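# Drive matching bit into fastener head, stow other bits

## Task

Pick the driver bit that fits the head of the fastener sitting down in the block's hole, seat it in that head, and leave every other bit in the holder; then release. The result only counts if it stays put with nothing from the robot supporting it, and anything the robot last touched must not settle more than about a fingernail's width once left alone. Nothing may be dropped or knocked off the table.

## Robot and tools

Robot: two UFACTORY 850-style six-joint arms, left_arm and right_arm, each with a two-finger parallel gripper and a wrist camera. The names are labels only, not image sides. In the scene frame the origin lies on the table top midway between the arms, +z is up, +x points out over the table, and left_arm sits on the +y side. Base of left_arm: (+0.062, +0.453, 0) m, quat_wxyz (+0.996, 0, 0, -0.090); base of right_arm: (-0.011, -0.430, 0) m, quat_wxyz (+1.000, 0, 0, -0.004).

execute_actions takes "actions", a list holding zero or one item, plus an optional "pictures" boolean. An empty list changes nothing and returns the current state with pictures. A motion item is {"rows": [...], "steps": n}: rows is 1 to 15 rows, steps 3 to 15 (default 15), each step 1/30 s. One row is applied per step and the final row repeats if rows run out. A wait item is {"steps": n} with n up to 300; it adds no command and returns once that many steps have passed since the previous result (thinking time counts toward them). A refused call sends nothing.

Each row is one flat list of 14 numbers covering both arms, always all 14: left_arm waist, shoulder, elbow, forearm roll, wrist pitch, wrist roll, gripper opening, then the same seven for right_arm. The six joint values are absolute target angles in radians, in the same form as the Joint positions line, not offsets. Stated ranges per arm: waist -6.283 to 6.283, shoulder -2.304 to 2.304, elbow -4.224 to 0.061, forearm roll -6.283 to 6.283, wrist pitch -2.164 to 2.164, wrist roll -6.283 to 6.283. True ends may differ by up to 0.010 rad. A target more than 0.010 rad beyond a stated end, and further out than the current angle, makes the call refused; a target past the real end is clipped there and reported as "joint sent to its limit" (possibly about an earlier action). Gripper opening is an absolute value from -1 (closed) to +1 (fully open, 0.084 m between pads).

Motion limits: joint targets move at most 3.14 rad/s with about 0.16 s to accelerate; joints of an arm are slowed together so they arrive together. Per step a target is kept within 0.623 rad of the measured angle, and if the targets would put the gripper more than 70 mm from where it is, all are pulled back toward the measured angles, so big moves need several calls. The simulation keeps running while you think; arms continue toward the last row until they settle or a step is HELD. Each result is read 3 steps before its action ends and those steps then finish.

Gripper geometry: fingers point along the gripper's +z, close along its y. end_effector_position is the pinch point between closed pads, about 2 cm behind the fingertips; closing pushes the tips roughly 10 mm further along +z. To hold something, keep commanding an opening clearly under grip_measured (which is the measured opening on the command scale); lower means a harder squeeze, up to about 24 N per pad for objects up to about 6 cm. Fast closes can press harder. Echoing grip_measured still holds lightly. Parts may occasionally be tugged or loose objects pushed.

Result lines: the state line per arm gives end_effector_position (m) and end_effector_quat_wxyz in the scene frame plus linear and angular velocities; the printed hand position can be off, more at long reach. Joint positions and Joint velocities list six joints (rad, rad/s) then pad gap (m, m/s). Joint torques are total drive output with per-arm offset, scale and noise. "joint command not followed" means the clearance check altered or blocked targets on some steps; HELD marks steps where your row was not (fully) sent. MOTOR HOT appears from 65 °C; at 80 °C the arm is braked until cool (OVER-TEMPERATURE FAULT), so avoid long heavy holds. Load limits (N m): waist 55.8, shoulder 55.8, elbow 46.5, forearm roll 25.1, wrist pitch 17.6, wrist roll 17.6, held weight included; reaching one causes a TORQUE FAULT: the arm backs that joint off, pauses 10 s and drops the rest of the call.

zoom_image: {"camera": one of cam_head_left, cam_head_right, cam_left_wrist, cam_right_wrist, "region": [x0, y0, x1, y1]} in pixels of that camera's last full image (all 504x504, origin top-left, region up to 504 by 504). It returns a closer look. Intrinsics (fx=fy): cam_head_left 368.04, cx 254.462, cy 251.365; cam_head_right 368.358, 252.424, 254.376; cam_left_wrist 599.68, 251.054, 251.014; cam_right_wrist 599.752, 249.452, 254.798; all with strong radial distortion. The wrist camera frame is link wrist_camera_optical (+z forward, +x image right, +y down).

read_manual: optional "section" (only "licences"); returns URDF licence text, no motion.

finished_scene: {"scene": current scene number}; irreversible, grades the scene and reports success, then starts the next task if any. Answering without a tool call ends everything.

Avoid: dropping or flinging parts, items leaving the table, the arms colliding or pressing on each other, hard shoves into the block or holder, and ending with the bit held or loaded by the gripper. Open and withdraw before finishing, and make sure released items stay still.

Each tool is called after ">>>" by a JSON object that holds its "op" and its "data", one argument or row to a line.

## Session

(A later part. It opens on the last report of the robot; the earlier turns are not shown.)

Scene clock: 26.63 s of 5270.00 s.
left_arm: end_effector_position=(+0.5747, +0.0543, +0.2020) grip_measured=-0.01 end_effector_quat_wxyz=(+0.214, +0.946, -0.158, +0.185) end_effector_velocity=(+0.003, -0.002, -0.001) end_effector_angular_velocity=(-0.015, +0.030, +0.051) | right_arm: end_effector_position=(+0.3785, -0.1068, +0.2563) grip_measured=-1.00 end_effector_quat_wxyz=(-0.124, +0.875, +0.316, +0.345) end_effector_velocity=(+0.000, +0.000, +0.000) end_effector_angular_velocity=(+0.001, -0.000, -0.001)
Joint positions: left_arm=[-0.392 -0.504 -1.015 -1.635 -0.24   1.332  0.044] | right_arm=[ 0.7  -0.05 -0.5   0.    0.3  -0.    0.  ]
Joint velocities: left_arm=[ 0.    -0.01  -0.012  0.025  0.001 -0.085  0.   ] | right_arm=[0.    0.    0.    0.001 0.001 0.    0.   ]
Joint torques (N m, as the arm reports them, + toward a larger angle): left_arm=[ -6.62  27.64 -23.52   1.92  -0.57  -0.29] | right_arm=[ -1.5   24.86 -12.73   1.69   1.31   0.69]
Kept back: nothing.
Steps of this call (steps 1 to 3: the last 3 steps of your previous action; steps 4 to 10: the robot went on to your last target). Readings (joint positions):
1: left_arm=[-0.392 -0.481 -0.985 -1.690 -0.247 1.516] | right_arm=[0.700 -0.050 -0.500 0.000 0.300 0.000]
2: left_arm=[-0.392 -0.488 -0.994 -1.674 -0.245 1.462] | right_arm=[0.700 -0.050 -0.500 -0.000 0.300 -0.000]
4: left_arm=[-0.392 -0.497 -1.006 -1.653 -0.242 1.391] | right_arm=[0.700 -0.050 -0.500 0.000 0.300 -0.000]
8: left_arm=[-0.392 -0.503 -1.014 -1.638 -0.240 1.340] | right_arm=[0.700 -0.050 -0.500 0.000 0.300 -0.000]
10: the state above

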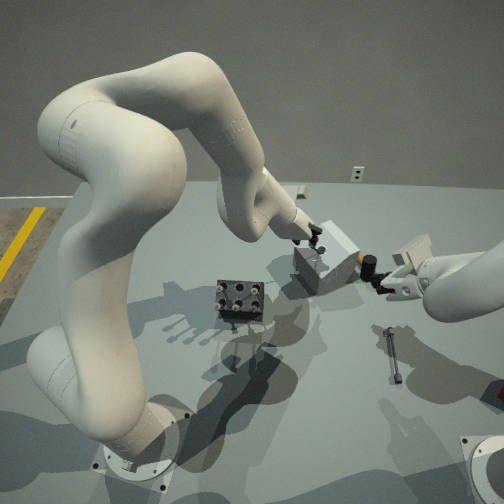

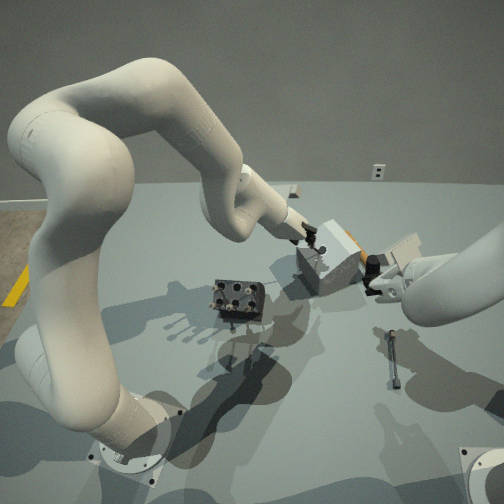

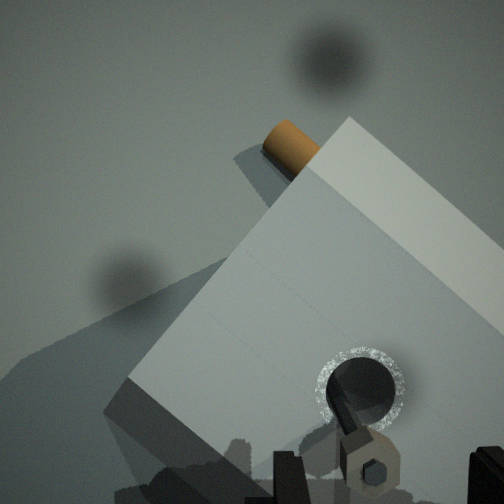

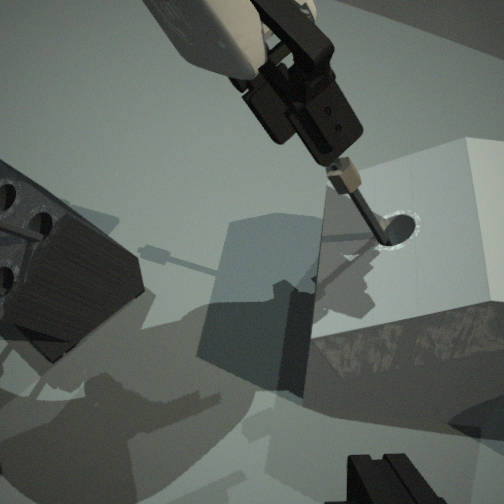

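>>> {"op": "execute_actions", "data": {
  "actions": [
    {"rows":[[-0.3947,-0.5228,-1.027,-1.6656,-0.2396,1.354,-0.05,0.7,-0.05,-0.5,0,0.3,0,-1],[-0.3977,-0.54,-1.037,-1.698,-0.2394,1.385,-0.1,0.7,-0.05,-0.5,0,0.3,0,-1],[-0.4008,-0.5575,-1.0473,-1.731,-0.2393,1.416,-0.15,0.7,-0.05,-0.5,0,0.3,0,-1],[-0.4039,-0.5748,-1.0574,-1.764,-0.2391,1.447,-0.2,0.7,-0.05,-0.5,0,0.3,0,-1],[-0.407,-0.592,-1.0676,-1.7966,-0.2389,1.478,-0.24,0.7,-0.05,-0.5,0,0.3,0,-1],[-0.41,-0.6095,-1.0777,-1.829,-0.2388,1.509,-0.24,0.7,-0.05,-0.5,0,0.3,0,-1],[-0.4131,-0.6268,-1.0879,-1.8621,-0.2386,1.54,-0.24,0.7,-0.05,-0.5,0,0.3,0,-1]],"steps":14}
  ]
}}

>>> {"op": "execute_actions", "data": {
  "actions": [
    {"rows":[[-0.4131,-0.6268,-1.0879,-1.8621,-0.2386,1.54,-0.35,0.7,-0.05,-0.5,0,0.3,0,-1],[-0.4131,-0.6268,-1.0879,-1.8621,-0.2386,1.54,-0.45,0.7,-0.05,-0.5,0,0.3,0,-1],[-0.4131,-0.6268,-1.0879,-1.8621,-0.2386,1.54,-0.52,0.7,-0.05,-0.5,0,0.3,0,-1],[-0.4131,-0.6268,-1.0879,-1.8621,-0.2386,1.54,-0.57,0.7,-0.05,-0.5,0,0.3,0,-1],[-0.4131,-0.6268,-1.0879,-1.8621,-0.2386,1.54,-0.61,0.7,-0.05,-0.5,0,0.3,0,-1],[-0.4131,-0.6268,-1.0879,-1.8621,-0.2386,1.54,-0.65,0.7,-0.05,-0.5,0,0.3,0,-1],[-0.4131,-0.6268,-1.0879,-1.8621,-0.2386,1.54,-0.69,0.7,-0.05,-0.5,0,0.3,0,-1],[-0.4131,-0.6268,-1.0879,-1.8621,-0.2386,1.54,-0.74,0.7,-0.05,-0.5,0,0.3,0,-1],[-0.4131,-0.6268,-1.0879,-1.8621,-0.2386,1.54,-0.8,0.7,-0.05,-0.5,0,0.3,0,-1],[-0.4131,-0.6268,-1.0879,-1.8621,-0.2386,1.54,-0.9,0.7,-0.05,-0.5,0,0.3,0,-1],[-0.4131,-0.6268,-1.0879,-1.8621,-0.2386,1.54,-1,0.7,-0.05,-0.5,0,0.3,0,-1]],"steps":14}
  ]
}}

>>> {"op": "execute_actions", "data": {
  "actions": [
    {"rows":[[-0.4101,-0.6072,-1.0782,-1.818,-0.2384,1.4975,-1,0.7,-0.05,-0.5,0,0.3,0,-1],[-0.4071,-0.5875,-1.0684,-1.7744,-0.2382,1.455,-1,0.7,-0.05,-0.5,0,0.3,0,-1],[-0.4042,-0.5679,-1.0587,-1.7306,-0.238,1.4125,-1,0.7,-0.05,-0.5,0,0.3,0,-1],[-0.4012,-0.5482,-1.0489,-1.6867,-0.2378,1.37,-1,0.7,-0.05,-0.5,0,0.3,0,-1],[-0.3982,-0.5286,-1.0392,-1.643,-0.2376,1.3275,-1,0.7,-0.05,-0.5,0,0.3,0,-1],[-0.3952,-0.5089,-1.0294,-1.599,-0.2374,1.285,-1,0.7,-0.05,-0.5,0,0.3,0,-1],[-0.3919,-0.4898,-1.0225,-1.551,-0.2395,1.2386,-1,0.7,-0.05,-0.5,0,0.3,0,-1],[-0.3886,-0.4706,-1.0156,-1.5035,-0.242,1.192,-1,0.7,-0.05,-0.5,0,0.3,0,-1],[-0.3852,-0.4515,-1.0086,-1.456,-0.2455,1.146,-1,0.7,-0.05,-0.5,0,0.3,0,-1],[-0.3819,-0.4324,-1.0017,-1.408,-0.2495,1.099,-1,0.7,-0.05,-0.5,0,0.3,0,-1],[-0.3786,-0.4132,-0.9948,-1.36,-0.254,1.053,-1,0.7,-0.05,-0.5,0,0.3,0,-1],[-0.3753,-0.3941,-0.9879,-1.3125,-0.259,1.0066,-1,0.7,-0.05,-0.5,0,0.3,0,-1],[-0.3719,-0.375,-0.981,-1.265,-0.264,0.96,-1,0.7,-0.05,-0.5,0,0.3,0,-1],[-0.3686,-0.3558,-0.974,-1.217,-0.2695,0.914,-1,0.7,-0.05,-0.5,0,0.3,0,-1],[-0.3653,-0.3367,-0.9671,-1.1692,-0.2748,0.8674,-1,0.7,-0.05,-0.5,0,0.3,0,-1]],"steps":15}
  ]
}}

>>> {"op": "execute_actions", "data": {
  "actions": [
    {"steps":16}
  ],
  "pictures": true
}}

>>> {"op": "zoom_image", "data": {
  "camera": "cam_left_wrist",
  "region": [280,340,380,440]
}}

Scene clock: 27.70 s of 5270.00 s.
left_arm: end_effector_position=(+0.5864, +0.0349, +0.1663) grip_measured=-0.26 end_effector_quat_wxyz=(+0.215, +0.947, -0.155, +0.183) end_effector_velocity=(+0.021, -0.038, -0.091) end_effector_angular_velocity=(+0.017, +0.009, +0.005) | right_arm: end_effector_position=(+0.3785, -0.1068, +0.2563) grip_measured=-1.00 end_effector_quat_wxyz=(-0.124, +0.875, +0.316, +0.345) end_effector_velocity=(+0.000, +0.000, +0.000) end_effector_angular_velocity=(-0.000, -0.001, +0.001)
Joint positions: left_arm=[-0.41  -0.607 -1.075 -1.823 -0.239  1.502  0.033] | right_arm=[ 0.7  -0.05 -0.5  -0.    0.3  -0.    0.  ]
Joint velocities: left_arm=[-0.042 -0.237 -0.127 -0.436  0.005  0.411 -0.   ] | right_arm=[-0.     0.    -0.001 -0.002 -0.     0.     0.   ]
Joint torques (N m, as the arm reports them, + toward a larger angle): left_arm=[ -0.78  43.79 -24.82   8.97  -0.54  -0.58] | right_arm=[ -1.34  25.91 -12.77   1.34   1.33   0.71]
Steps of this call (steps 1 to 21: the robot went on to your last target; steps 22 to 32: the first 11 steps of this action). Readings (joint positions):
22: left_arm=[-0.392 -0.506 -1.017 -1.633 -0.240 1.323] | right_arm=[0.700 -0.050 -0.500 -0.000 0.300 0.000]
23: left_arm=[-0.392 -0.507 -1.018 -1.635 -0.240 1.326] | right_arm=[0.700 -0.050 -0.500 -0.000 0.300 -0.000]
25: left_arm=[-0.394 -0.518 -1.025 -1.658 -0.240 1.348] | right_arm=[0.700 -0.050 -0.500 -0.000 0.300 -0.000]
29: left_arm=[-0.403 -0.569 -1.054 -1.753 -0.239 1.437] | right_arm=[0.700 -0.050 -0.500 0.000 0.300 -0.000]
32: the state above

Scene clock: 28.17 s of 5270.00 s.
left_arm: end_effector_position=(+0.5894, +0.0308, +0.1604) grip_measured=-0.64 end_effector_quat_wxyz=(+0.215, +0.946, -0.155, +0.185) end_effector_velocity=(+0.001, +0.000, -0.000) end_effector_angular_velocity=(+0.000, -0.001, +0.001) | right_arm: end_effector_position=(+0.3785, -0.1068, +0.2563) grip_measured=-1.00 end_effector_quat_wxyz=(-0.124, +0.875, +0.316, +0.345) end_effector_velocity=(+0.000, +0.000, +0.000) end_effector_angular_velocity=(+0.001, -0.000, -0.000)
Joint positions: left_arm=[-0.413 -0.626 -1.088 -1.862 -0.239  1.54   0.016] | right_arm=[ 0.7  -0.05 -0.5   0.    0.3   0.    0.  ]
Joint velocities: left_arm=[ 0.001 -0.001 -0.001 -0.004  0.001  0.004  0.   ] | right_arm=[-0.  0. -0.  0.  0.  0.  0.]
Joint torques (N m, as the arm reports them, + toward a larger angle): left_arm=[ -1.89  27.44 -20.97   3.6   -0.06  -0.27] | right_arm=[ -1.07  24.52 -12.47   1.7    1.42   0.76]
Steps of this call (steps 1 to 3: the last 3 steps of your previous action; steps 4 to 14: the first 11 steps of this action). Readings (joint positions):
4: left_arm=[-0.412 -0.622 -1.085 -1.852 -0.239 1.531] | right_arm=[0.700 -0.050 -0.500 -0.000 0.300 -0.000]
5: left_arm=[-0.412 -0.623 -1.086 -1.855 -0.239 1.533] | right_arm=[0.700 -0.050 -0.500 -0.000 0.300 0.000]
7: left_arm=[-0.413 -0.625 -1.087 -1.858 -0.239 1.537] | right_arm=[0.700 -0.050 -0.500 0.000 0.300 0.000]
11: left_arm=[-0.413 -0.626 -1.088 -1.861 -0.239 1.539] | right_arm=[0.700 -0.050 -0.500 -0.000 0.300 -0.000]
14: the state above

Scene clock: 28.67 s of 5270.00 s.
left_arm: end_effector_position=(+0.5762, +0.0530, +0.2139) grip_measured=-0.64 end_effector_quat_wxyz=(+0.216, +0.946, -0.155, +0.185) end_effector_velocity=(-0.050, +0.085, +0.218) end_effector_angular_velocity=(-0.023, -0.012, -0.011) | right_arm: end_effector_position=(+0.3785, -0.1068, +0.2563) grip_measured=-1.00 end_effector_quat_wxyz=(-0.124, +0.875, +0.316, +0.345) end_effector_velocity=(+0.000, -0.000, -0.000) end_effector_angular_velocity=(-0.000, +0.000, -0.000)
Joint positions: left_arm=[-0.391 -0.488 -1.023 -1.543 -0.242  1.231  0.016] | right_arm=[ 0.7  -0.05 -0.5   0.    0.3  -0.    0.  ]
Joint velocities: left_arm=[ 0.092  0.547  0.215  1.326 -0.073 -1.281  0.   ] | right_arm=[-0.    -0.001 -0.    -0.    -0.     0.     0.   ]
Joint torques (N m, as the arm reports them, + toward a larger angle): left_arm=[ -4.23  30.72 -23.88   4.62  -0.76  -0.11] | right_arm=[ -0.79  24.27 -12.38   1.34   1.37   0.72]
Steps of this call (steps 1 to 3: the last 3 steps of your previous action; steps 4 to 15: the first 12 steps of this action). Readings (joint positions):
4: left_arm=[-0.413 -0.626 -1.088 -1.862 -0.239 1.540] | right_arm=[0.700 -0.050 -0.500 -0.000 0.300 -0.000]
5: left_arm=[-0.413 -0.625 -1.088 -1.859 -0.239 1.537] | right_arm=[0.700 -0.050 -0.500 -0.000 0.300 0.000]
7: left_arm=[-0.411 -0.614 -1.081 -1.831 -0.239 1.509] | right_arm=[0.700 -0.050 -0.500 -0.000 0.300 -0.000]
11: left_arm=[-0.403 -0.559 -1.053 -1.708 -0.237 1.391] | right_arm=[0.700 -0.050 -0.500 -0.000 0.300 -0.000]
15: the state above

Scene clock: 29.20 s of 5270.00 s.
left_arm: end_effector_position=(+0.5594, +0.0797, +0.2702) grip_measured=-0.64 end_effector_quat_wxyz=(+0.215, +0.947, -0.155, +0.184) end_effector_velocity=(-0.001, +0.003, +0.006) end_effector_angular_velocity=(+0.001, -0.003, +0.002) | right_arm: end_effector_position=(+0.3785, -0.1068, +0.2563) grip_measured=-1.00 end_effector_quat_wxyz=(-0.124, +0.875, +0.316, +0.345) end_effector_velocity=(-0.000, -0.000, +0.000) end_effector_angular_velocity=(+0.001, +0.001, -0.002)
Joint positions: left_arm=[-0.366 -0.339 -0.967 -1.173 -0.274  0.871  0.016] | right_arm=[ 0.7  -0.05 -0.5   0.    0.3   0.    0.  ]
Joint velocities: left_arm=[ 0.004  0.015  0.004  0.033 -0.003 -0.032 -0.   ] | right_arm=[-0.     0.001  0.     0.002 -0.     0.     0.   ]
Joint torques (N m, as the arm reports them, + toward a larger angle): left_arm=[ -2.58  24.23 -26.33   2.99  -0.15  -0.52] | right_arm=[  0.55  25.18 -12.94   1.36   1.32   0.71]
Kept back: nothing.
Steps of this call (steps 1 to 3: the last 3 steps of your previous action; steps 4 to 16: the robot went on to your last target). Readings (joint positions):
1: left_arm=[-0.388 -0.469 -1.016 -1.498 -0.245 1.187] | right_arm=[0.700 -0.050 -0.500 0.000 0.300 0.000]
2: left_arm=[-0.385 -0.451 -1.009 -1.453 -0.248 1.143] | right_arm=[0.700 -0.050 -0.500 0.000 0.300 -0.000]
4: left_arm=[-0.379 -0.413 -0.995 -1.360 -0.256 1.053] | right_arm=[0.700 -0.050 -0.500 0.000 0.300 0.000]
8: left_arm=[-0.369 -0.356 -0.975 -1.220 -0.270 0.918] | right_arm=[0.700 -0.050 -0.500 -0.000 0.300 0.000]
16: the state above

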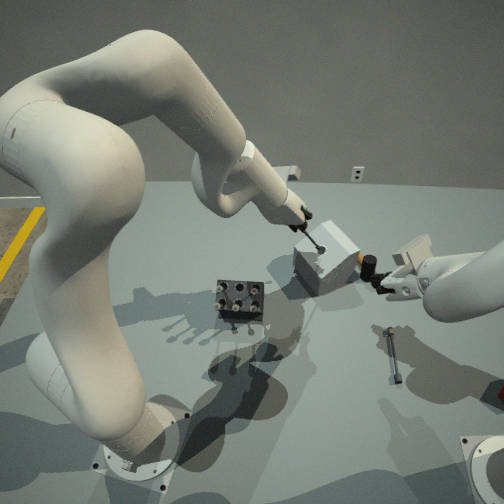

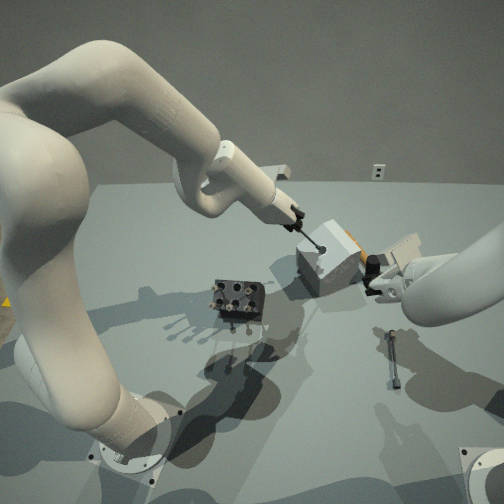

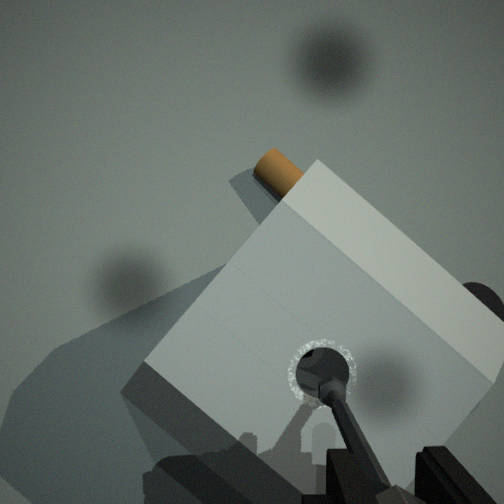

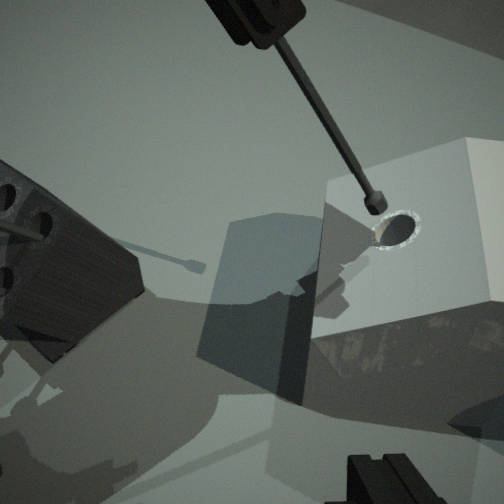

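Region (280, 340, 380, 440) of cam_left_wrist's 504x504 image, scaled by 5.040, with more detail than that image has.

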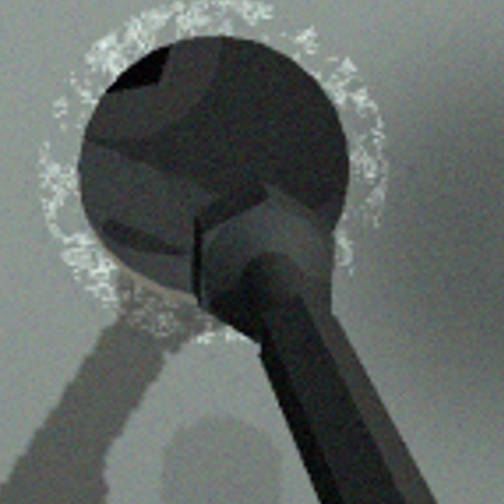

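>>> {"op": "execute_actions", "data": {
  "actions": [
    {"rows":[[-0.375,-0.31,-0.955,-1.19,-0.255,0.877,-1,0.7,-0.05,-0.5,0,0.3,0,-1],[-0.39,-0.28,-0.938,-1.22,-0.222,0.89,-1,0.7,-0.05,-0.5,0,0.3,0,-1],[-0.41,-0.25,-0.915,-1.257,-0.182,0.91,-1,0.7,-0.05,-0.5,0,0.3,0,-1],[-0.43,-0.22,-0.892,-1.294,-0.143,0.93,-1,0.7,-0.05,-0.5,0,0.3,0,-1],[-0.45,-0.19,-0.869,-1.33,-0.104,0.947,-1,0.7,-0.05,-0.5,0,0.3,0,-1],[-0.469,-0.16,-0.846,-1.368,-0.065,0.965,-1,0.7,-0.05,-0.5,0,0.3,0,-1],[-0.488,-0.13,-0.823,-1.405,-0.026,0.983,-1,0.7,-0.05,-0.5,0,0.3,0,-1],[-0.507,-0.10,-0.80,-1.44,0.013,1.0,-1,0.7,-0.05,-0.5,0,0.3,0,-1],[-0.526,-0.07,-0.777,-1.478,0.052,1.02,-1,0.7,-0.05,-0.5,0,0.3,0,-1],[-0.545,-0.04,-0.754,-1.515,0.091,1.038,-1,0.7,-0.05,-0.5,0,0.3,0,-1],[-0.564,-0.01,-0.731,-1.55,0.13,1.056,-1,0.7,-0.05,-0.5,0,0.3,0,-1],[-0.583,0.02,-0.709,-1.588,0.168,1.074,-1,0.7,-0.05,-0.5,0,0.3,0,-1],[-0.603,0.05,-0.686,-1.625,0.207,1.092,-1,0.7,-0.05,-0.5,0,0.3,0,-1],[-0.622,0.08,-0.663,-1.66,0.246,1.11,-1,0.7,-0.05,-0.5,0,0.3,0,-1],[-0.641,0.11,-0.64,-1.698,0.285,1.128,-1,0.7,-0.05,-0.5,0,0.3,0,-1]],"steps":15}
  ]
}}

>>> {"op": "execute_actions", "data": {
  "actions": [
    {"rows":[[-0.66,0.14,-0.618,-1.735,0.324,1.146,-1,0.7,-0.05,-0.5,0,0.3,0,-1],[-0.679,0.17,-0.595,-1.77,0.362,1.164,-1,0.7,-0.05,-0.5,0,0.3,0,-1],[-0.699,0.2,-0.572,-1.808,0.401,1.182,-1,0.7,-0.05,-0.5,0,0.3,0,-1],[-0.718,0.23,-0.549,-1.845,0.44,1.2,-1,0.7,-0.05,-0.5,0,0.3,0,-1],[-0.737,0.26,-0.527,-1.88,0.479,1.218,-1,0.7,-0.05,-0.5,0,0.3,0,-1],[-0.756,0.29,-0.504,-1.918,0.517,1.236,-1,0.7,-0.05,-0.5,0,0.3,0,-1],[-0.775,0.32,-0.481,-1.954,0.556,1.255,-1,0.7,-0.05,-0.5,0,0.3,0,-1],[-0.795,0.35,-0.458,-1.99,0.595,1.273,-1,0.7,-0.05,-0.5,0,0.3,0,-1],[-0.814,0.38,-0.436,-2.027,0.634,1.29,-1,0.7,-0.05,-0.5,0,0.3,0,-1],[-0.833,0.41,-0.413,-2.064,0.672,1.31,-1,0.7,-0.05,-0.5,0,0.3,0,-1],[-0.8524,0.4392,-0.3904,-2.1007,0.7112,1.3273,-1,0.7,-0.05,-0.5,0,0.3,0,-1]],"steps":15}
  ]
}}

>>> {"op": "execute_actions", "data": {
  "actions": [
    {"rows":[[-0.8524,0.4392,-0.3904,-2.1007,0.7112,1.3273,-1,0.7,-0.05,-0.5,0,0.3,0,-1],[-0.8524,0.4392,-0.3904,-2.1007,0.7112,1.3273,-1,0.7,-0.05,-0.5,0,0.3,0,-1],[-0.8507,0.414,-0.3815,-2.055,0.701,1.2726,-1,0.7,-0.05,-0.5,0,0.3,0,-1],[-0.849,0.389,-0.3726,-2.009,0.691,1.218,-1,0.7,-0.05,-0.5,0,0.3,0,-1],[-0.847,0.3636,-0.3637,-1.964,0.681,1.163,-1,0.7,-0.05,-0.5,0,0.3,0,-1],[-0.8455,0.338,-0.3547,-1.918,0.671,1.1085,-1,0.7,-0.05,-0.5,0,0.3,0,-1],[-0.8437,0.313,-0.3458,-1.8725,0.661,1.054,-1,0.7,-0.05,-0.5,0,0.3,0,-1],[-0.842,0.288,-0.337,-1.827,0.6505,0.999,-1,0.7,-0.05,-0.5,0,0.3,0,-1],[-0.84,0.263,-0.328,-1.781,0.64,0.944,-1,0.7,-0.05,-0.5,0,0.3,0,-1],[-0.8385,0.2377,-0.319,-1.7356,0.63,0.89,-1,0.7,-0.05,-0.5,0,0.3,0,-1],[-0.8368,0.2125,-0.31,-1.69,0.62,0.835,-1,0.7,-0.05,-0.5,0,0.3,0,-1],[-0.835,0.187,-0.301,-1.644,0.61,0.78,-1,0.7,-0.05,-0.5,0,0.3,0,-1],[-0.8333,0.162,-0.2923,-1.5986,0.6,0.726,-1,0.7,-0.05,-0.5,0,0.3,0,-1],[-0.8316,0.1369,-0.2834,-1.553,0.5898,0.671,-1,0.7,-0.05,-0.5,0,0.3,0,-1]],"steps":15}
  ]
}}

>>> {"op": "execute_actions", "data": {
  "actions": [
    {"steps":16}
  ],
  "pictures": true
}}

>>> {"op": "zoom_image", "data": {
  "camera": "cam_left_wrist",
  "region": [280,340,380,440]
}}

Scene clock: 30.27 s of 5270.00 s.
left_arm: end_effector_position=(+0.5218, +0.0814, +0.3320) grip_measured=-0.64 end_effector_quat_wxyz=(+0.183, +0.933, -0.118, +0.286) end_effector_velocity=(-0.198, +0.089, +0.179) end_effector_angular_velocity=(+0.150, -0.613, +0.562) | right_arm: end_effector_position=(+0.3785, -0.1068, +0.2563) grip_measured=-1.00 end_effector_quat_wxyz=(-0.124, +0.875, +0.316, +0.345) end_effector_velocity=(-0.000, -0.000, +0.000) end_effector_angular_velocity=(+0.000, -0.001, +0.000)
Joint positions: left_arm=[-0.494 -0.121 -0.816 -1.415 -0.015  0.988  0.016] | right_arm=[ 0.7  -0.05 -0.5   0.    0.3   0.    0.  ]
Joint velocities: left_arm=[-0.542  0.859  0.653 -1.043  1.105  0.515  0.   ] | right_arm=[-0.     0.002  0.001 -0.    -0.    -0.     0.   ]
Joint torques (N m, as the arm reports them, + toward a larger angle): left_arm=[ -4.36  23.65 -25.95   3.35   0.1   -0.04] | right_arm=[  0.21  25.41 -12.84   1.53   1.4    0.73]
Steps of this call (steps 1 to 15: the robot went on to your last target; steps 16 to 20: nothing new was sent; steps 21 to 32: the first 12 steps of this action). Readings (joint positions):
21: left_arm=[-0.365 -0.337 -0.967 -1.169 -0.275 0.867] | right_arm=[0.700 -0.050 -0.500 -0.000 0.300 -0.000]
22: left_arm=[-0.366 -0.335 -0.966 -1.171 -0.273 0.868] | right_arm=[0.700 -0.050 -0.500 -0.000 0.300 0.000]
24: left_arm=[-0.375 -0.316 -0.955 -1.189 -0.253 0.877] | right_arm=[0.700 -0.050 -0.500 -0.000 0.300 -0.000]
28: left_arm=[-0.424 -0.231 -0.899 -1.283 -0.155 0.923] | right_arm=[0.700 -0.050 -0.500 0.000 0.300 -0.000]
32: the state above

Scene clock: 30.77 s of 5270.00 s.
left_arm: end_effector_position=(+0.3970, +0.1881, +0.3670) grip_measured=-0.64 end_effector_quat_wxyz=(+0.053, +0.930, -0.022, +0.363) end_effector_velocity=(-0.261, +0.276, -0.038) end_effector_angular_velocity=(+0.436, +0.067, +0.485) | right_arm: end_effector_position=(+0.3785, -0.1068, +0.2563) grip_measured=-1.00 end_effector_quat_wxyz=(-0.124, +0.875, +0.316, +0.345) end_effector_velocity=(+0.000, -0.000, -0.000) end_effector_angular_velocity=(-0.001, +0.000, +0.001)
Joint positions: left_arm=[-0.767  0.306 -0.491 -1.937  0.539  1.246  0.016] | right_arm=[ 0.7  -0.05 -0.5  -0.    0.3   0.    0.  ]
Joint velocities: left_arm=[-0.492  0.766  0.581 -0.938  0.99   0.465  0.   ] | right_arm=[-0.    -0.001 -0.    -0.001 -0.    -0.     0.   ]
Joint torques (N m, as the arm reports them, + toward a larger angle): left_arm=[ -3.56   4.79 -27.9    4.19  -0.05  -0.08] | right_arm=[ -1.11  25.13 -12.67   1.54   1.42   0.87]
Steps of this call (steps 1 to 3: the last 3 steps of your previous action; steps 4 to 15: the first 12 steps of this action). Readings (joint positions):
4: left_arm=[-0.568 -0.004 -0.727 -1.558 0.136 1.059] | right_arm=[0.700 -0.050 -0.500 -0.000 0.300 0.000]
5: left_arm=[-0.587 0.025 -0.705 -1.594 0.175 1.077] | right_arm=[0.700 -0.050 -0.500 -0.000 0.300 -0.000]
7: left_arm=[-0.625 0.085 -0.660 -1.667 0.252 1.113] | right_arm=[0.700 -0.050 -0.500 -0.000 0.300 0.000]
11: left_arm=[-0.699 0.200 -0.572 -1.808 0.401 1.182] | right_arm=[0.700 -0.050 -0.500 0.000 0.300 0.000]
15: the state above

Scene clock: 31.27 s of 5270.00 s.
left_arm: end_effector_position=(+0.3627, +0.2349, +0.3091) grip_measured=-0.64 end_effector_quat_wxyz=(-0.006, +0.932, +0.004, +0.363) end_effector_velocity=(+0.028, -0.011, -0.263) end_effector_angular_velocity=(+0.015, -0.046, -0.003) | right_arm: end_effector_position=(+0.3785, -0.1068, +0.2563) grip_measured=-1.00 end_effector_quat_wxyz=(-0.124, +0.875, +0.316, +0.345) end_effector_velocity=(+0.000, +0.000, +0.000) end_effector_angular_velocity=(+0.000, +0.000, +0.000)
Joint positions: left_arm=[-0.843  0.309 -0.346 -1.867  0.658  1.049  0.016] | right_arm=[ 0.7  -0.05 -0.5   0.    0.3  -0.    0.  ]
Joint velocities: left_arm=[ 0.039 -0.674  0.253  1.226 -0.263 -1.471  0.   ] | right_arm=[ 0.    -0.    -0.001  0.    -0.    -0.     0.   ]
Joint torques (N m, as the arm reports them, + toward a larger angle): left_arm=[ -4.59   4.8  -26.56   5.33   0.27  -0.5 ] | right_arm=[ -0.15  24.81 -12.78   1.2    1.41   0.78]
Steps of this call (steps 1 to 3: the last 3 steps of your previous action; steps 4 to 15: the first 12 steps of this action). Readings (joint positions):
4: left_arm=[-0.825 0.397 -0.422 -2.049 0.656 1.301] | right_arm=[0.700 -0.050 -0.500 0.000 0.300 0.000]
5: left_arm=[-0.833 0.410 -0.412 -2.064 0.672 1.309] | right_arm=[0.700 -0.050 -0.500 -0.000 0.300 0.000]
7: left_arm=[-0.843 0.424 -0.401 -2.080 0.691 1.315] | right_arm=[0.700 -0.050 -0.500 -0.000 0.300 -0.000]
11: left_arm=[-0.847 0.390 -0.378 -2.013 0.688 1.226] | right_arm=[0.700 -0.050 -0.500 -0.000 0.300 0.000]
15: the state above

Scene clock: 31.80 s of 5270.00 s.
left_arm: end_effector_position=(+0.3591, +0.2346, +0.2389) grip_measured=-0.64 end_effector_quat_wxyz=(+0.000, +0.937, +0.000, +0.351) end_effector_velocity=(-0.001, +0.001, -0.006) end_effector_angular_velocity=(+0.001, +0.005, -0.001) | right_arm: end_effector_position=(+0.3785, -0.1068, +0.2563) grip_measured=-1.00 end_effector_quat_wxyz=(-0.124, +0.875, +0.316, +0.345) end_effector_velocity=(-0.000, +0.000, -0.001) end_effector_angular_velocity=(-0.002, +0.001, +0.002)
Joint positions: left_arm=[-0.832  0.139 -0.284 -1.556  0.59   0.674  0.016] | right_arm=[ 0.7  -0.05 -0.5  -0.    0.3  -0.    0.  ]
Joint velocities: left_arm=[ 0.001 -0.013  0.006  0.024 -0.004 -0.028 -0.   ] | right_arm=[ 0.    -0.002  0.    -0.002  0.     0.     0.   ]
Joint torques (N m, as the arm reports them, + toward a larger angle): left_arm=[ -2.25   9.29 -22.49   3.83   0.62  -0.16] | right_arm=[ -0.41  24.84 -12.62   1.27   1.36   0.78]
Kept back: nothing.
Steps of this call (steps 1 to 3: the last 3 steps of your previous action; steps 4 to 16: the robot went on to your last target). Readings (joint positions):
1: left_arm=[-0.841 0.286 -0.337 -1.825 0.649 0.999] | right_arm=[0.700 -0.050 -0.500 0.000 0.300 -0.000]
2: left_arm=[-0.840 0.263 -0.329 -1.783 0.640 0.947] | right_arm=[0.700 -0.050 -0.500 0.000 0.300 0.000]
4: left_arm=[-0.837 0.215 -0.312 -1.696 0.621 0.844] | right_arm=[0.700 -0.050 -0.500 0.000 0.300 0.000]
8: left_arm=[-0.833 0.155 -0.290 -1.588 0.597 0.715] | right_arm=[0.700 -0.050 -0.500 -0.000 0.300 0.000]
16: the state above

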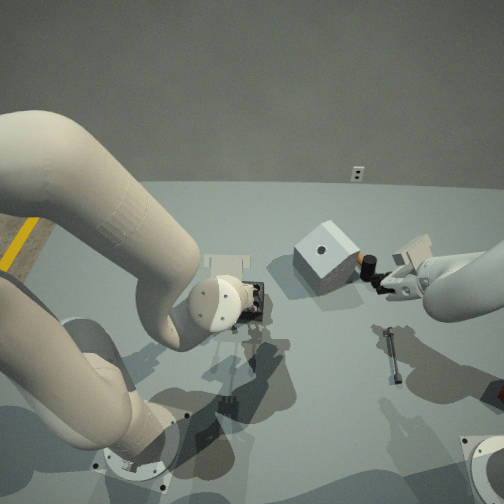

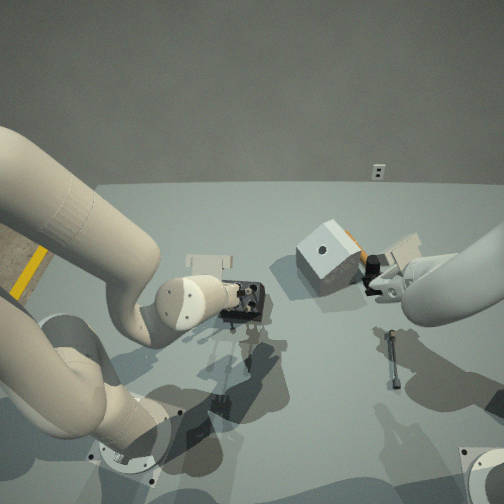

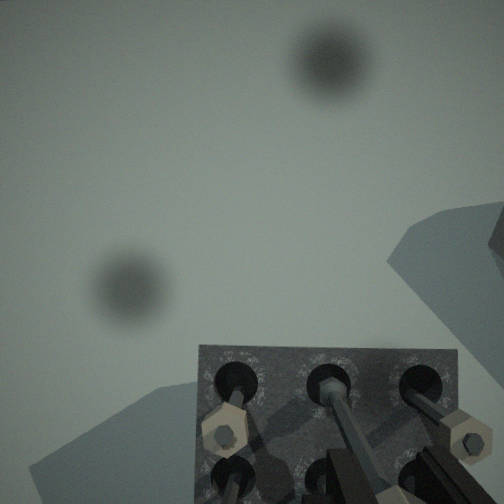

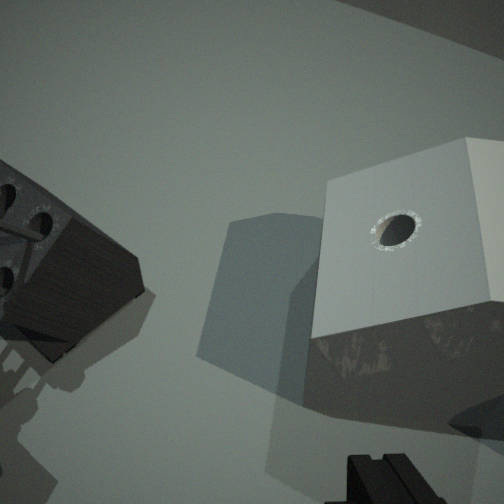

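Region (280, 340, 380, 440) of cam_left_wrist's 504x504 image, scaled by 5.040, with more detail than that image has.

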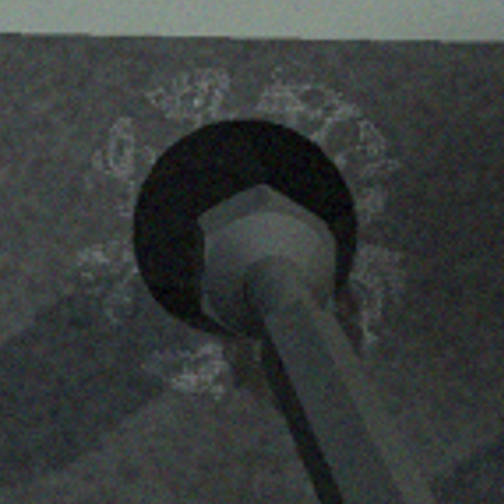

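>>> {"op": "execute_actions", "data": {
  "actions": [
    {"rows":[[-0.8206,0.1155,-0.2865,-1.5144,0.5865,0.637,-1,0.7,-0.05,-0.5,0,0.3,0,-1],[-0.8096,0.0942,-0.2896,-1.476,0.584,0.603,-1,0.7,-0.05,-0.5,0,0.3,0,-1],[-0.7986,0.0728,-0.2927,-1.437,0.5822,0.5694,-1,0.7,-0.05,-0.5,0,0.3,0,-1],[-0.7877,0.0514,-0.2959,-1.399,0.5811,0.5356,-1,0.7,-0.05,-0.5,0,0.3,0,-1],[-0.7767,0.03,-0.299,-1.36,0.5808,0.5017,-1,0.7,-0.05,-0.5,0,0.3,0,-1],[-0.7657,0.0087,-0.3021,-1.3216,0.5812,0.468,-1,0.7,-0.05,-0.5,0,0.3,0,-1],[-0.7547,-0.0127,-0.3052,-1.283,0.5823,0.434,-1,0.7,-0.05,-0.5,0,0.3,0,-1],[-0.7448,-0.0343,-0.3105,-1.25,0.585,0.4058,-1,0.7,-0.05,-0.5,0,0.3,0,-1],[-0.735,-0.056,-0.3157,-1.217,0.588,0.3776,-1,0.7,-0.05,-0.5,0,0.3,0,-1],[-0.7251,-0.0776,-0.321,-1.1843,0.592,0.3494,-1,0.7,-0.05,-0.5,0,0.3,0,-1],[-0.7153,-0.0993,-0.3262,-1.1515,0.5965,0.321,-1,0.7,-0.05,-0.5,0,0.3,0,-1],[-0.7054,-0.1209,-0.3315,-1.1186,0.6015,0.293,-1,0.7,-0.05,-0.5,0,0.3,0,-1],[-0.6956,-0.1426,-0.3367,-1.0857,0.607,0.2648,-1,0.7,-0.05,-0.5,0,0.3,0,-1],[-0.6857,-0.1642,-0.342,-1.0528,0.6128,0.2366,-1,0.7,-0.05,-0.5,0,0.3,0,-1]],"steps":15}
  ]
}}

>>> {"op": "execute_actions", "data": {
  "actions": [
    {"steps":13}
  ]
}}

Scene clock: 32.70 s of 5270.00 s.
left_arm: end_effector_position=(+0.3853, +0.2344, +0.2042) grip_measured=-0.64 end_effector_quat_wxyz=(-0.001, +0.936, -0.000, +0.351) end_effector_velocity=(+0.104, +0.002, -0.138) end_effector_angular_velocity=(+0.017, -0.000, +0.005) | right_arm: end_effector_position=(+0.3785, -0.1068, +0.2563) grip_measured=-1.00 end_effector_quat_wxyz=(-0.124, +0.875, +0.316, +0.345) end_effector_velocity=(-0.000, -0.000, -0.001) end_effector_angular_velocity=(-0.001, +0.002, -0.001)
Joint positions: left_arm=[-0.753 -0.02  -0.309 -1.278  0.586  0.431  0.016] | right_arm=[ 0.7  -0.05 -0.5   0.    0.3   0.    0.  ]
Joint velocities: left_arm=[ 0.301 -0.633 -0.132  1.022  0.069 -0.883 -0.   ] | right_arm=[ 0.    -0.001  0.     0.002 -0.    -0.     0.   ]
Joint torques (N m, as the arm reports them, + toward a larger angle): left_arm=[ -3.86  10.03 -20.31   4.24   0.65  -0.42] | right_arm=[ -1.03  24.68 -12.73   1.19   1.32   0.71]
Steps of this call (steps 1 to 15: the robot went on to your last target; steps 16 to 27: the first 12 steps of this action). Readings (joint positions):
16: left_arm=[-0.832 0.137 -0.283 -1.553 0.590 0.671] | right_arm=[0.700 -0.050 -0.500 0.000 0.300 -0.000]
17: left_arm=[-0.831 0.136 -0.284 -1.550 0.590 0.668] | right_arm=[0.700 -0.050 -0.500 0.000 0.300 -0.000]
19: left_arm=[-0.824 0.122 -0.286 -1.525 0.588 0.645] | right_arm=[0.700 -0.050 -0.500 0.000 0.300 -0.000]
23: left_arm=[-0.792 0.060 -0.295 -1.415 0.583 0.550] | right_arm=[0.700 -0.050 -0.500 -0.000 0.300 -0.000]
27: the state above

Scene clock: 33.13 s of 5270.00 s.
left_arm: end_effector_position=(+0.4077, +0.2348, +0.1722) grip_measured=-0.64 end_effector_quat_wxyz=(-0.000, +0.937, +0.000, +0.350) end_effector_velocity=(+0.005, -0.000, -0.006) end_effector_angular_velocity=(-0.003, -0.001, +0.001) | right_arm: end_effector_position=(+0.3785, -0.1068, +0.2563) grip_measured=-1.00 end_effector_quat_wxyz=(-0.124, +0.875, +0.316, +0.345) end_effector_velocity=(+0.000, -0.000, -0.001) end_effector_angular_velocity=(-0.000, +0.002, -0.002)
Joint positions: left_arm=[-0.687 -0.161 -0.341 -1.057  0.612  0.24   0.016] | right_arm=[ 0.7  -0.05 -0.5  -0.    0.3  -0.    0.  ]
Joint velocities: left_arm=[ 0.012 -0.026 -0.007  0.04   0.007 -0.035  0.   ] | right_arm=[ 0.    -0.001 -0.     0.002 -0.     0.     0.   ]
Joint torques (N m, as the arm reports them, + toward a larger angle): left_arm=[ -1.73  20.12 -17.85   3.7    1.18  -0.38] | right_arm=[ -1.36  25.11 -12.3    1.52   1.31   0.75]
Kept back: nothing.
Steps of this call (steps 1 to 3: the last 3 steps of your previous action; steps 4 to 13: the robot went on to your last target). Readings (joint positions):
1: left_arm=[-0.743 -0.041 -0.313 -1.244 0.589 0.401] | right_arm=[0.700 -0.050 -0.500 -0.000 0.300 0.000]
2: left_arm=[-0.733 -0.063 -0.318 -1.210 0.592 0.372] | right_arm=[0.700 -0.050 -0.500 0.000 0.300 0.000]
4: left_arm=[-0.713 -0.105 -0.328 -1.145 0.600 0.316] | right_arm=[0.700 -0.050 -0.500 -0.000 0.300 0.000]
8: left_arm=[-0.692 -0.150 -0.338 -1.075 0.609 0.256] | right_arm=[0.700 -0.050 -0.500 -0.000 0.300 0.000]
13: the state above

>>> {"op": "execute_actions", "data": {
  "actions": [
    {"rows":[[-0.6857,-0.1642,-0.342,-1.0528,0.6128,0.2366,-0.8,0.7,-0.05,-0.5,0,0.3,0,-1],[-0.6857,-0.1642,-0.342,-1.0528,0.6128,0.2366,-0.68,0.7,-0.05,-0.5,0,0.3,0,-1],[-0.6857,-0.1642,-0.342,-1.0528,0.6128,0.2366,-0.62,0.7,-0.05,-0.5,0,0.3,0,-1],[-0.6857,-0.1642,-0.342,-1.0528,0.6128,0.2366,-0.57,0.7,-0.05,-0.5,0,0.3,0,-1],[-0.6857,-0.1642,-0.342,-1.0528,0.6128,0.2366,-0.5,0.7,-0.05,-0.5,0,0.3,0,-1],[-0.6857,-0.1642,-0.342,-1.0528,0.6128,0.2366,-0.4,0.7,-0.05,-0.5,0,0.3,0,-1],[-0.6857,-0.1642,-0.342,-1.0528,0.6128,0.2366,-0.3,0.7,-0.05,-0.5,0,0.3,0,-1],[-0.6857,-0.1642,-0.342,-1.0528,0.6128,0.2366,-0.24,0.7,-0.05,-0.5,0,0.3,0,-1],[-0.6956,-0.1426,-0.3367,-1.0857,0.607,0.2648,-0.24,0.7,-0.05,-0.5,0,0.3,0,-1],[-0.7054,-0.1209,-0.3315,-1.1186,0.6015,0.293,-0.24,0.7,-0.05,-0.5,0,0.3,0,-1],[-0.7153,-0.0993,-0.3262,-1.1515,0.5965,0.321,-0.24,0.7,-0.05,-0.5,0,0.3,0,-1],[-0.7251,-0.0776,-0.321,-1.1843,0.592,0.3494,-0.24,0.7,-0.05,-0.5,0,0.3,0,-1],[-0.735,-0.056,-0.3157,-1.217,0.588,0.3776,-0.24,0.7,-0.05,-0.5,0,0.3,0,-1],[-0.7448,-0.0343,-0.3105,-1.25,0.585,0.4058,-0.24,0.7,-0.05,-0.5,0,0.3,0,-1],[-0.7547,-0.0127,-0.3052,-1.283,0.5823,0.434,-0.24,0.7,-0.05,-0.5,0,0.3,0,-1]],"steps":15}
  ]
}}

>>> {"op": "execute_actions", "data": {
  "actions": [
    {"rows":[[-0.7547,-0.0127,-0.3052,-1.283,0.5823,0.434,-0.24,0.7,-0.05,-0.5,0,0.3,0,-1],[-0.7547,-0.0127,-0.3052,-1.283,0.5823,0.434,-0.24,0.7,-0.05,-0.5,0,0.3,0,-1],[-0.7547,-0.0127,-0.3052,-1.283,0.5823,0.434,-0.24,0.7,-0.05,-0.5,0,0.3,0,-1],[-0.7395,-0.0027,-0.2947,-1.2656,0.5784,0.4306,-0.24,0.7,-0.05,-0.5,0,0.3,0,-1],[-0.7243,0.0074,-0.2842,-1.248,0.5745,0.427,-0.24,0.7,-0.05,-0.5,0,0.3,0,-1],[-0.709,0.0174,-0.2737,-1.2307,0.5706,0.4237,-0.24,0.7,-0.05,-0.5,0,0.3,0,-1],[-0.6939,0.0275,-0.2633,-1.213,0.5668,0.42,-0.24,0.7,-0.05,-0.5,0,0.3,0,-1],[-0.6786,0.0375,-0.2528,-1.196,0.563,0.417,-0.24,0.7,-0.05,-0.5,0,0.3,0,-1],[-0.6634,0.0475,-0.2423,-1.178,0.559,0.4134,-0.24,0.7,-0.05,-0.5,0,0.3,0,-1],[-0.648,0.0576,-0.2318,-1.161,0.555,0.41,-0.24,0.7,-0.05,-0.5,0,0.3,0,-1],[-0.633,0.0676,-0.2213,-1.1435,0.5512,0.4065,-0.24,0.7,-0.05,-0.5,0,0.3,0,-1]],"steps":15}
  ]
}}

>>> {"op": "execute_actions", "data": {
  "actions": [
    {"steps":10}
  ],
  "pictures": true
}}

Scene clock: 34.37 s of 5270.00 s.
left_arm: end_effector_position=(+0.4055, +0.2349, +0.1751) grip_measured=-0.26 end_effector_quat_wxyz=(-0.001, +0.937, -0.000, +0.350) end_effector_velocity=(-0.051, -0.003, +0.078) end_effector_angular_velocity=(+0.008, -0.008, +0.007) | right_arm: end_effector_position=(+0.3785, -0.1068, +0.2563) grip_measured=-1.00 end_effector_quat_wxyz=(-0.124, +0.875, +0.316, +0.345) end_effector_velocity=(-0.000, -0.000, -0.000) end_effector_angular_velocity=(-0.001, +0.001, -0.000)
Joint positions: left_arm=[-0.693 -0.148 -0.338 -1.078  0.609  0.259  0.033] | right_arm=[ 0.7  -0.05 -0.5  -0.    0.3   0.    0.  ]
Joint velocities: left_arm=[-0.152  0.334  0.08  -0.505 -0.085  0.428  0.002] | right_arm=[-0.     0.     0.001  0.    -0.001 -0.     0.   ]
Joint torques (N m, as the arm reports them, + toward a larger angle): left_arm=[ -2.62  22.6  -17.38  -0.66   1.     0.16] | right_arm=[ -0.31  24.9  -12.56   1.57   1.31   0.72]
Steps of this call (steps 1 to 25: the robot went on to your last target; steps 26 to 37: the first 12 steps of this action). Readings (joint positions):
26: left_arm=[-0.686 -0.164 -0.342 -1.053 0.613 0.237] | right_arm=[0.700 -0.050 -0.500 -0.000 0.300 -0.000]
27: left_arm=[-0.686 -0.164 -0.342 -1.053 0.613 0.237] | right_arm=[0.700 -0.050 -0.500 0.000 0.300 0.000]
29: left_arm=[-0.686 -0.164 -0.342 -1.053 0.613 0.237] | right_arm=[0.700 -0.050 -0.500 -0.000 0.300 -0.000]
33: left_arm=[-0.686 -0.164 -0.342 -1.053 0.613 0.237] | right_arm=[0.700 -0.050 -0.500 0.000 0.300 -0.000]
37: the state above

Scene clock: 34.87 s of 5270.00 s.
left_arm: end_effector_position=(+0.3866, +0.2623, +0.2037) grip_measured=-0.26 end_effector_quat_wxyz=(+0.000, +0.937, +0.000, +0.350) end_effector_velocity=(+0.004, +0.156, -0.004) end_effector_angular_velocity=(+0.005, -0.000, +0.003) | right_arm: end_effector_position=(+0.3785, -0.1068, +0.2563) grip_measured=-1.00 end_effector_quat_wxyz=(-0.124, +0.875, +0.316, +0.345) end_effector_velocity=(+0.000, +0.000, +0.000) end_effector_angular_velocity=(-0.000, -0.001, +0.001)
Joint positions: left_arm=[-0.68   0.034 -0.255 -1.196  0.564  0.415  0.033] | right_arm=[ 0.7  -0.05 -0.5  -0.    0.3  -0.    0.  ]
Joint velocities: left_arm=[ 0.412  0.293  0.293  0.453 -0.106 -0.072 -0.   ] | right_arm=[-0.001  0.    -0.001 -0.002 -0.001 -0.     0.   ]
Joint torques (N m, as the arm reports them, + toward a larger angle): left_arm=[ -4.72  10.78 -20.     5.04   0.4    0.07] | right_arm=[ -0.07  25.48 -12.79   1.53   1.36   0.76]
Steps of this call (steps 1 to 3: the last 3 steps of your previous action; steps 4 to 15: the first 12 steps of this action). Readings (joint positions):
4: left_arm=[-0.722 -0.085 -0.323 -1.173 0.595 0.340] | right_arm=[0.700 -0.050 -0.500 -0.000 0.300 0.000]
5: left_arm=[-0.730 -0.066 -0.318 -1.201 0.592 0.364] | right_arm=[0.700 -0.050 -0.500 -0.000 0.300 0.000]
7: left_arm=[-0.743 -0.038 -0.312 -1.243 0.587 0.399] | right_arm=[0.700 -0.050 -0.500 0.000 0.300 0.000]
11: left_arm=[-0.729 -0.004 -0.291 -1.247 0.577 0.420] | right_arm=[0.700 -0.050 -0.500 0.000 0.300 0.000]
15: the state above

Scene clock: 35.20 s of 5270.00 s.
left_arm: end_effector_position=(+0.3864, +0.2791, +0.2030) grip_measured=-0.26 end_effector_quat_wxyz=(-0.000, +0.937, +0.000, +0.350) end_effector_velocity=(-0.000, +0.005, -0.000) end_effector_angular_velocity=(-0.001, +0.002, -0.001) | right_arm: end_effector_position=(+0.3785, -0.1068, +0.2563) grip_measured=-1.00 end_effector_quat_wxyz=(-0.124, +0.875, +0.316, +0.345) end_effector_velocity=(-0.000, -0.000, -0.000) end_effector_angular_velocity=(-0.000, +0.000, +0.000)
Joint positions: left_arm=[-0.635  0.066 -0.223 -1.145  0.552  0.407  0.033] | right_arm=[ 0.7  -0.05 -0.5  -0.    0.3  -0.    0.  ]
Joint velocities: left_arm=[ 0.014  0.01   0.01   0.016 -0.006 -0.003 -0.   ] | right_arm=[ 0.     0.001  0.001  0.    -0.    -0.     0.   ]
Joint torques (N m, as the arm reports them, + toward a larger angle): left_arm=[ -5.61  10.57 -20.43   4.43   1.03  -0.19] | right_arm=[ -0.72  25.52 -13.07   1.27   1.42   0.72]
Kept back: nothing.
Steps of this call (steps 1 to 3: the last 3 steps of your previous action; steps 4 to 10: the robot went on to your last target). Readings (joint positions):
1: left_arm=[-0.667 0.043 -0.245 -1.181 0.560 0.413] | right_arm=[0.700 -0.050 -0.500 0.000 0.300 -0.000]
2: left_arm=[-0.657 0.051 -0.238 -1.170 0.558 0.411] | right_arm=[0.700 -0.050 -0.500 0.000 0.300 -0.000]
4: left_arm=[-0.644 0.059 -0.229 -1.156 0.554 0.409] | right_arm=[0.700 -0.050 -0.500 -0.000 0.300 -0.000]
8: left_arm=[-0.636 0.065 -0.223 -1.147 0.552 0.407] | right_arm=[0.700 -0.050 -0.500 -0.000 0.300 0.000]
10: the state above

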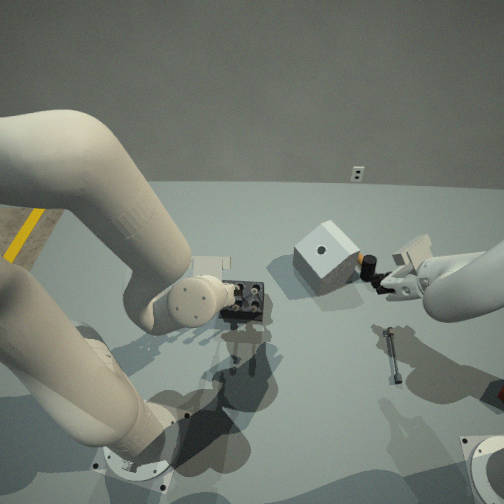

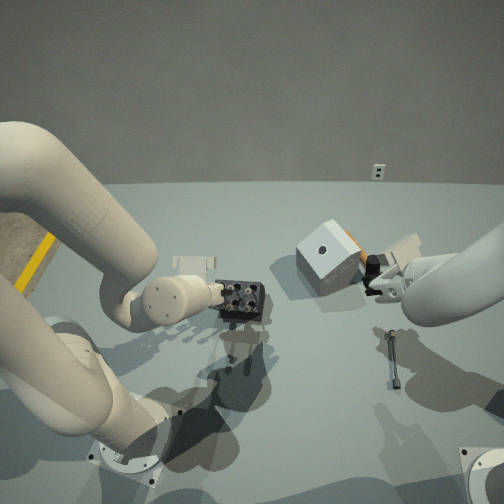

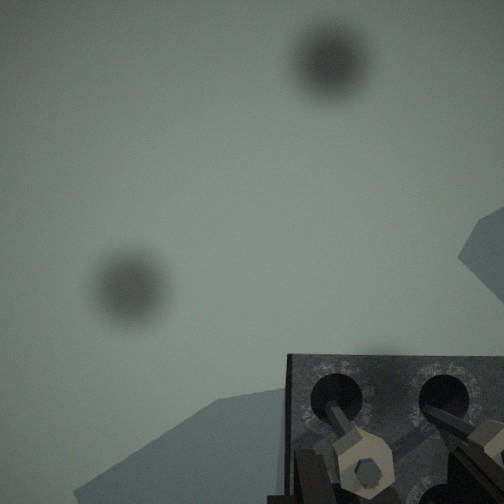

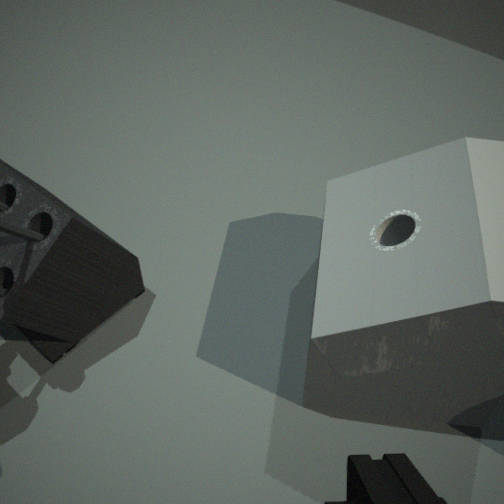

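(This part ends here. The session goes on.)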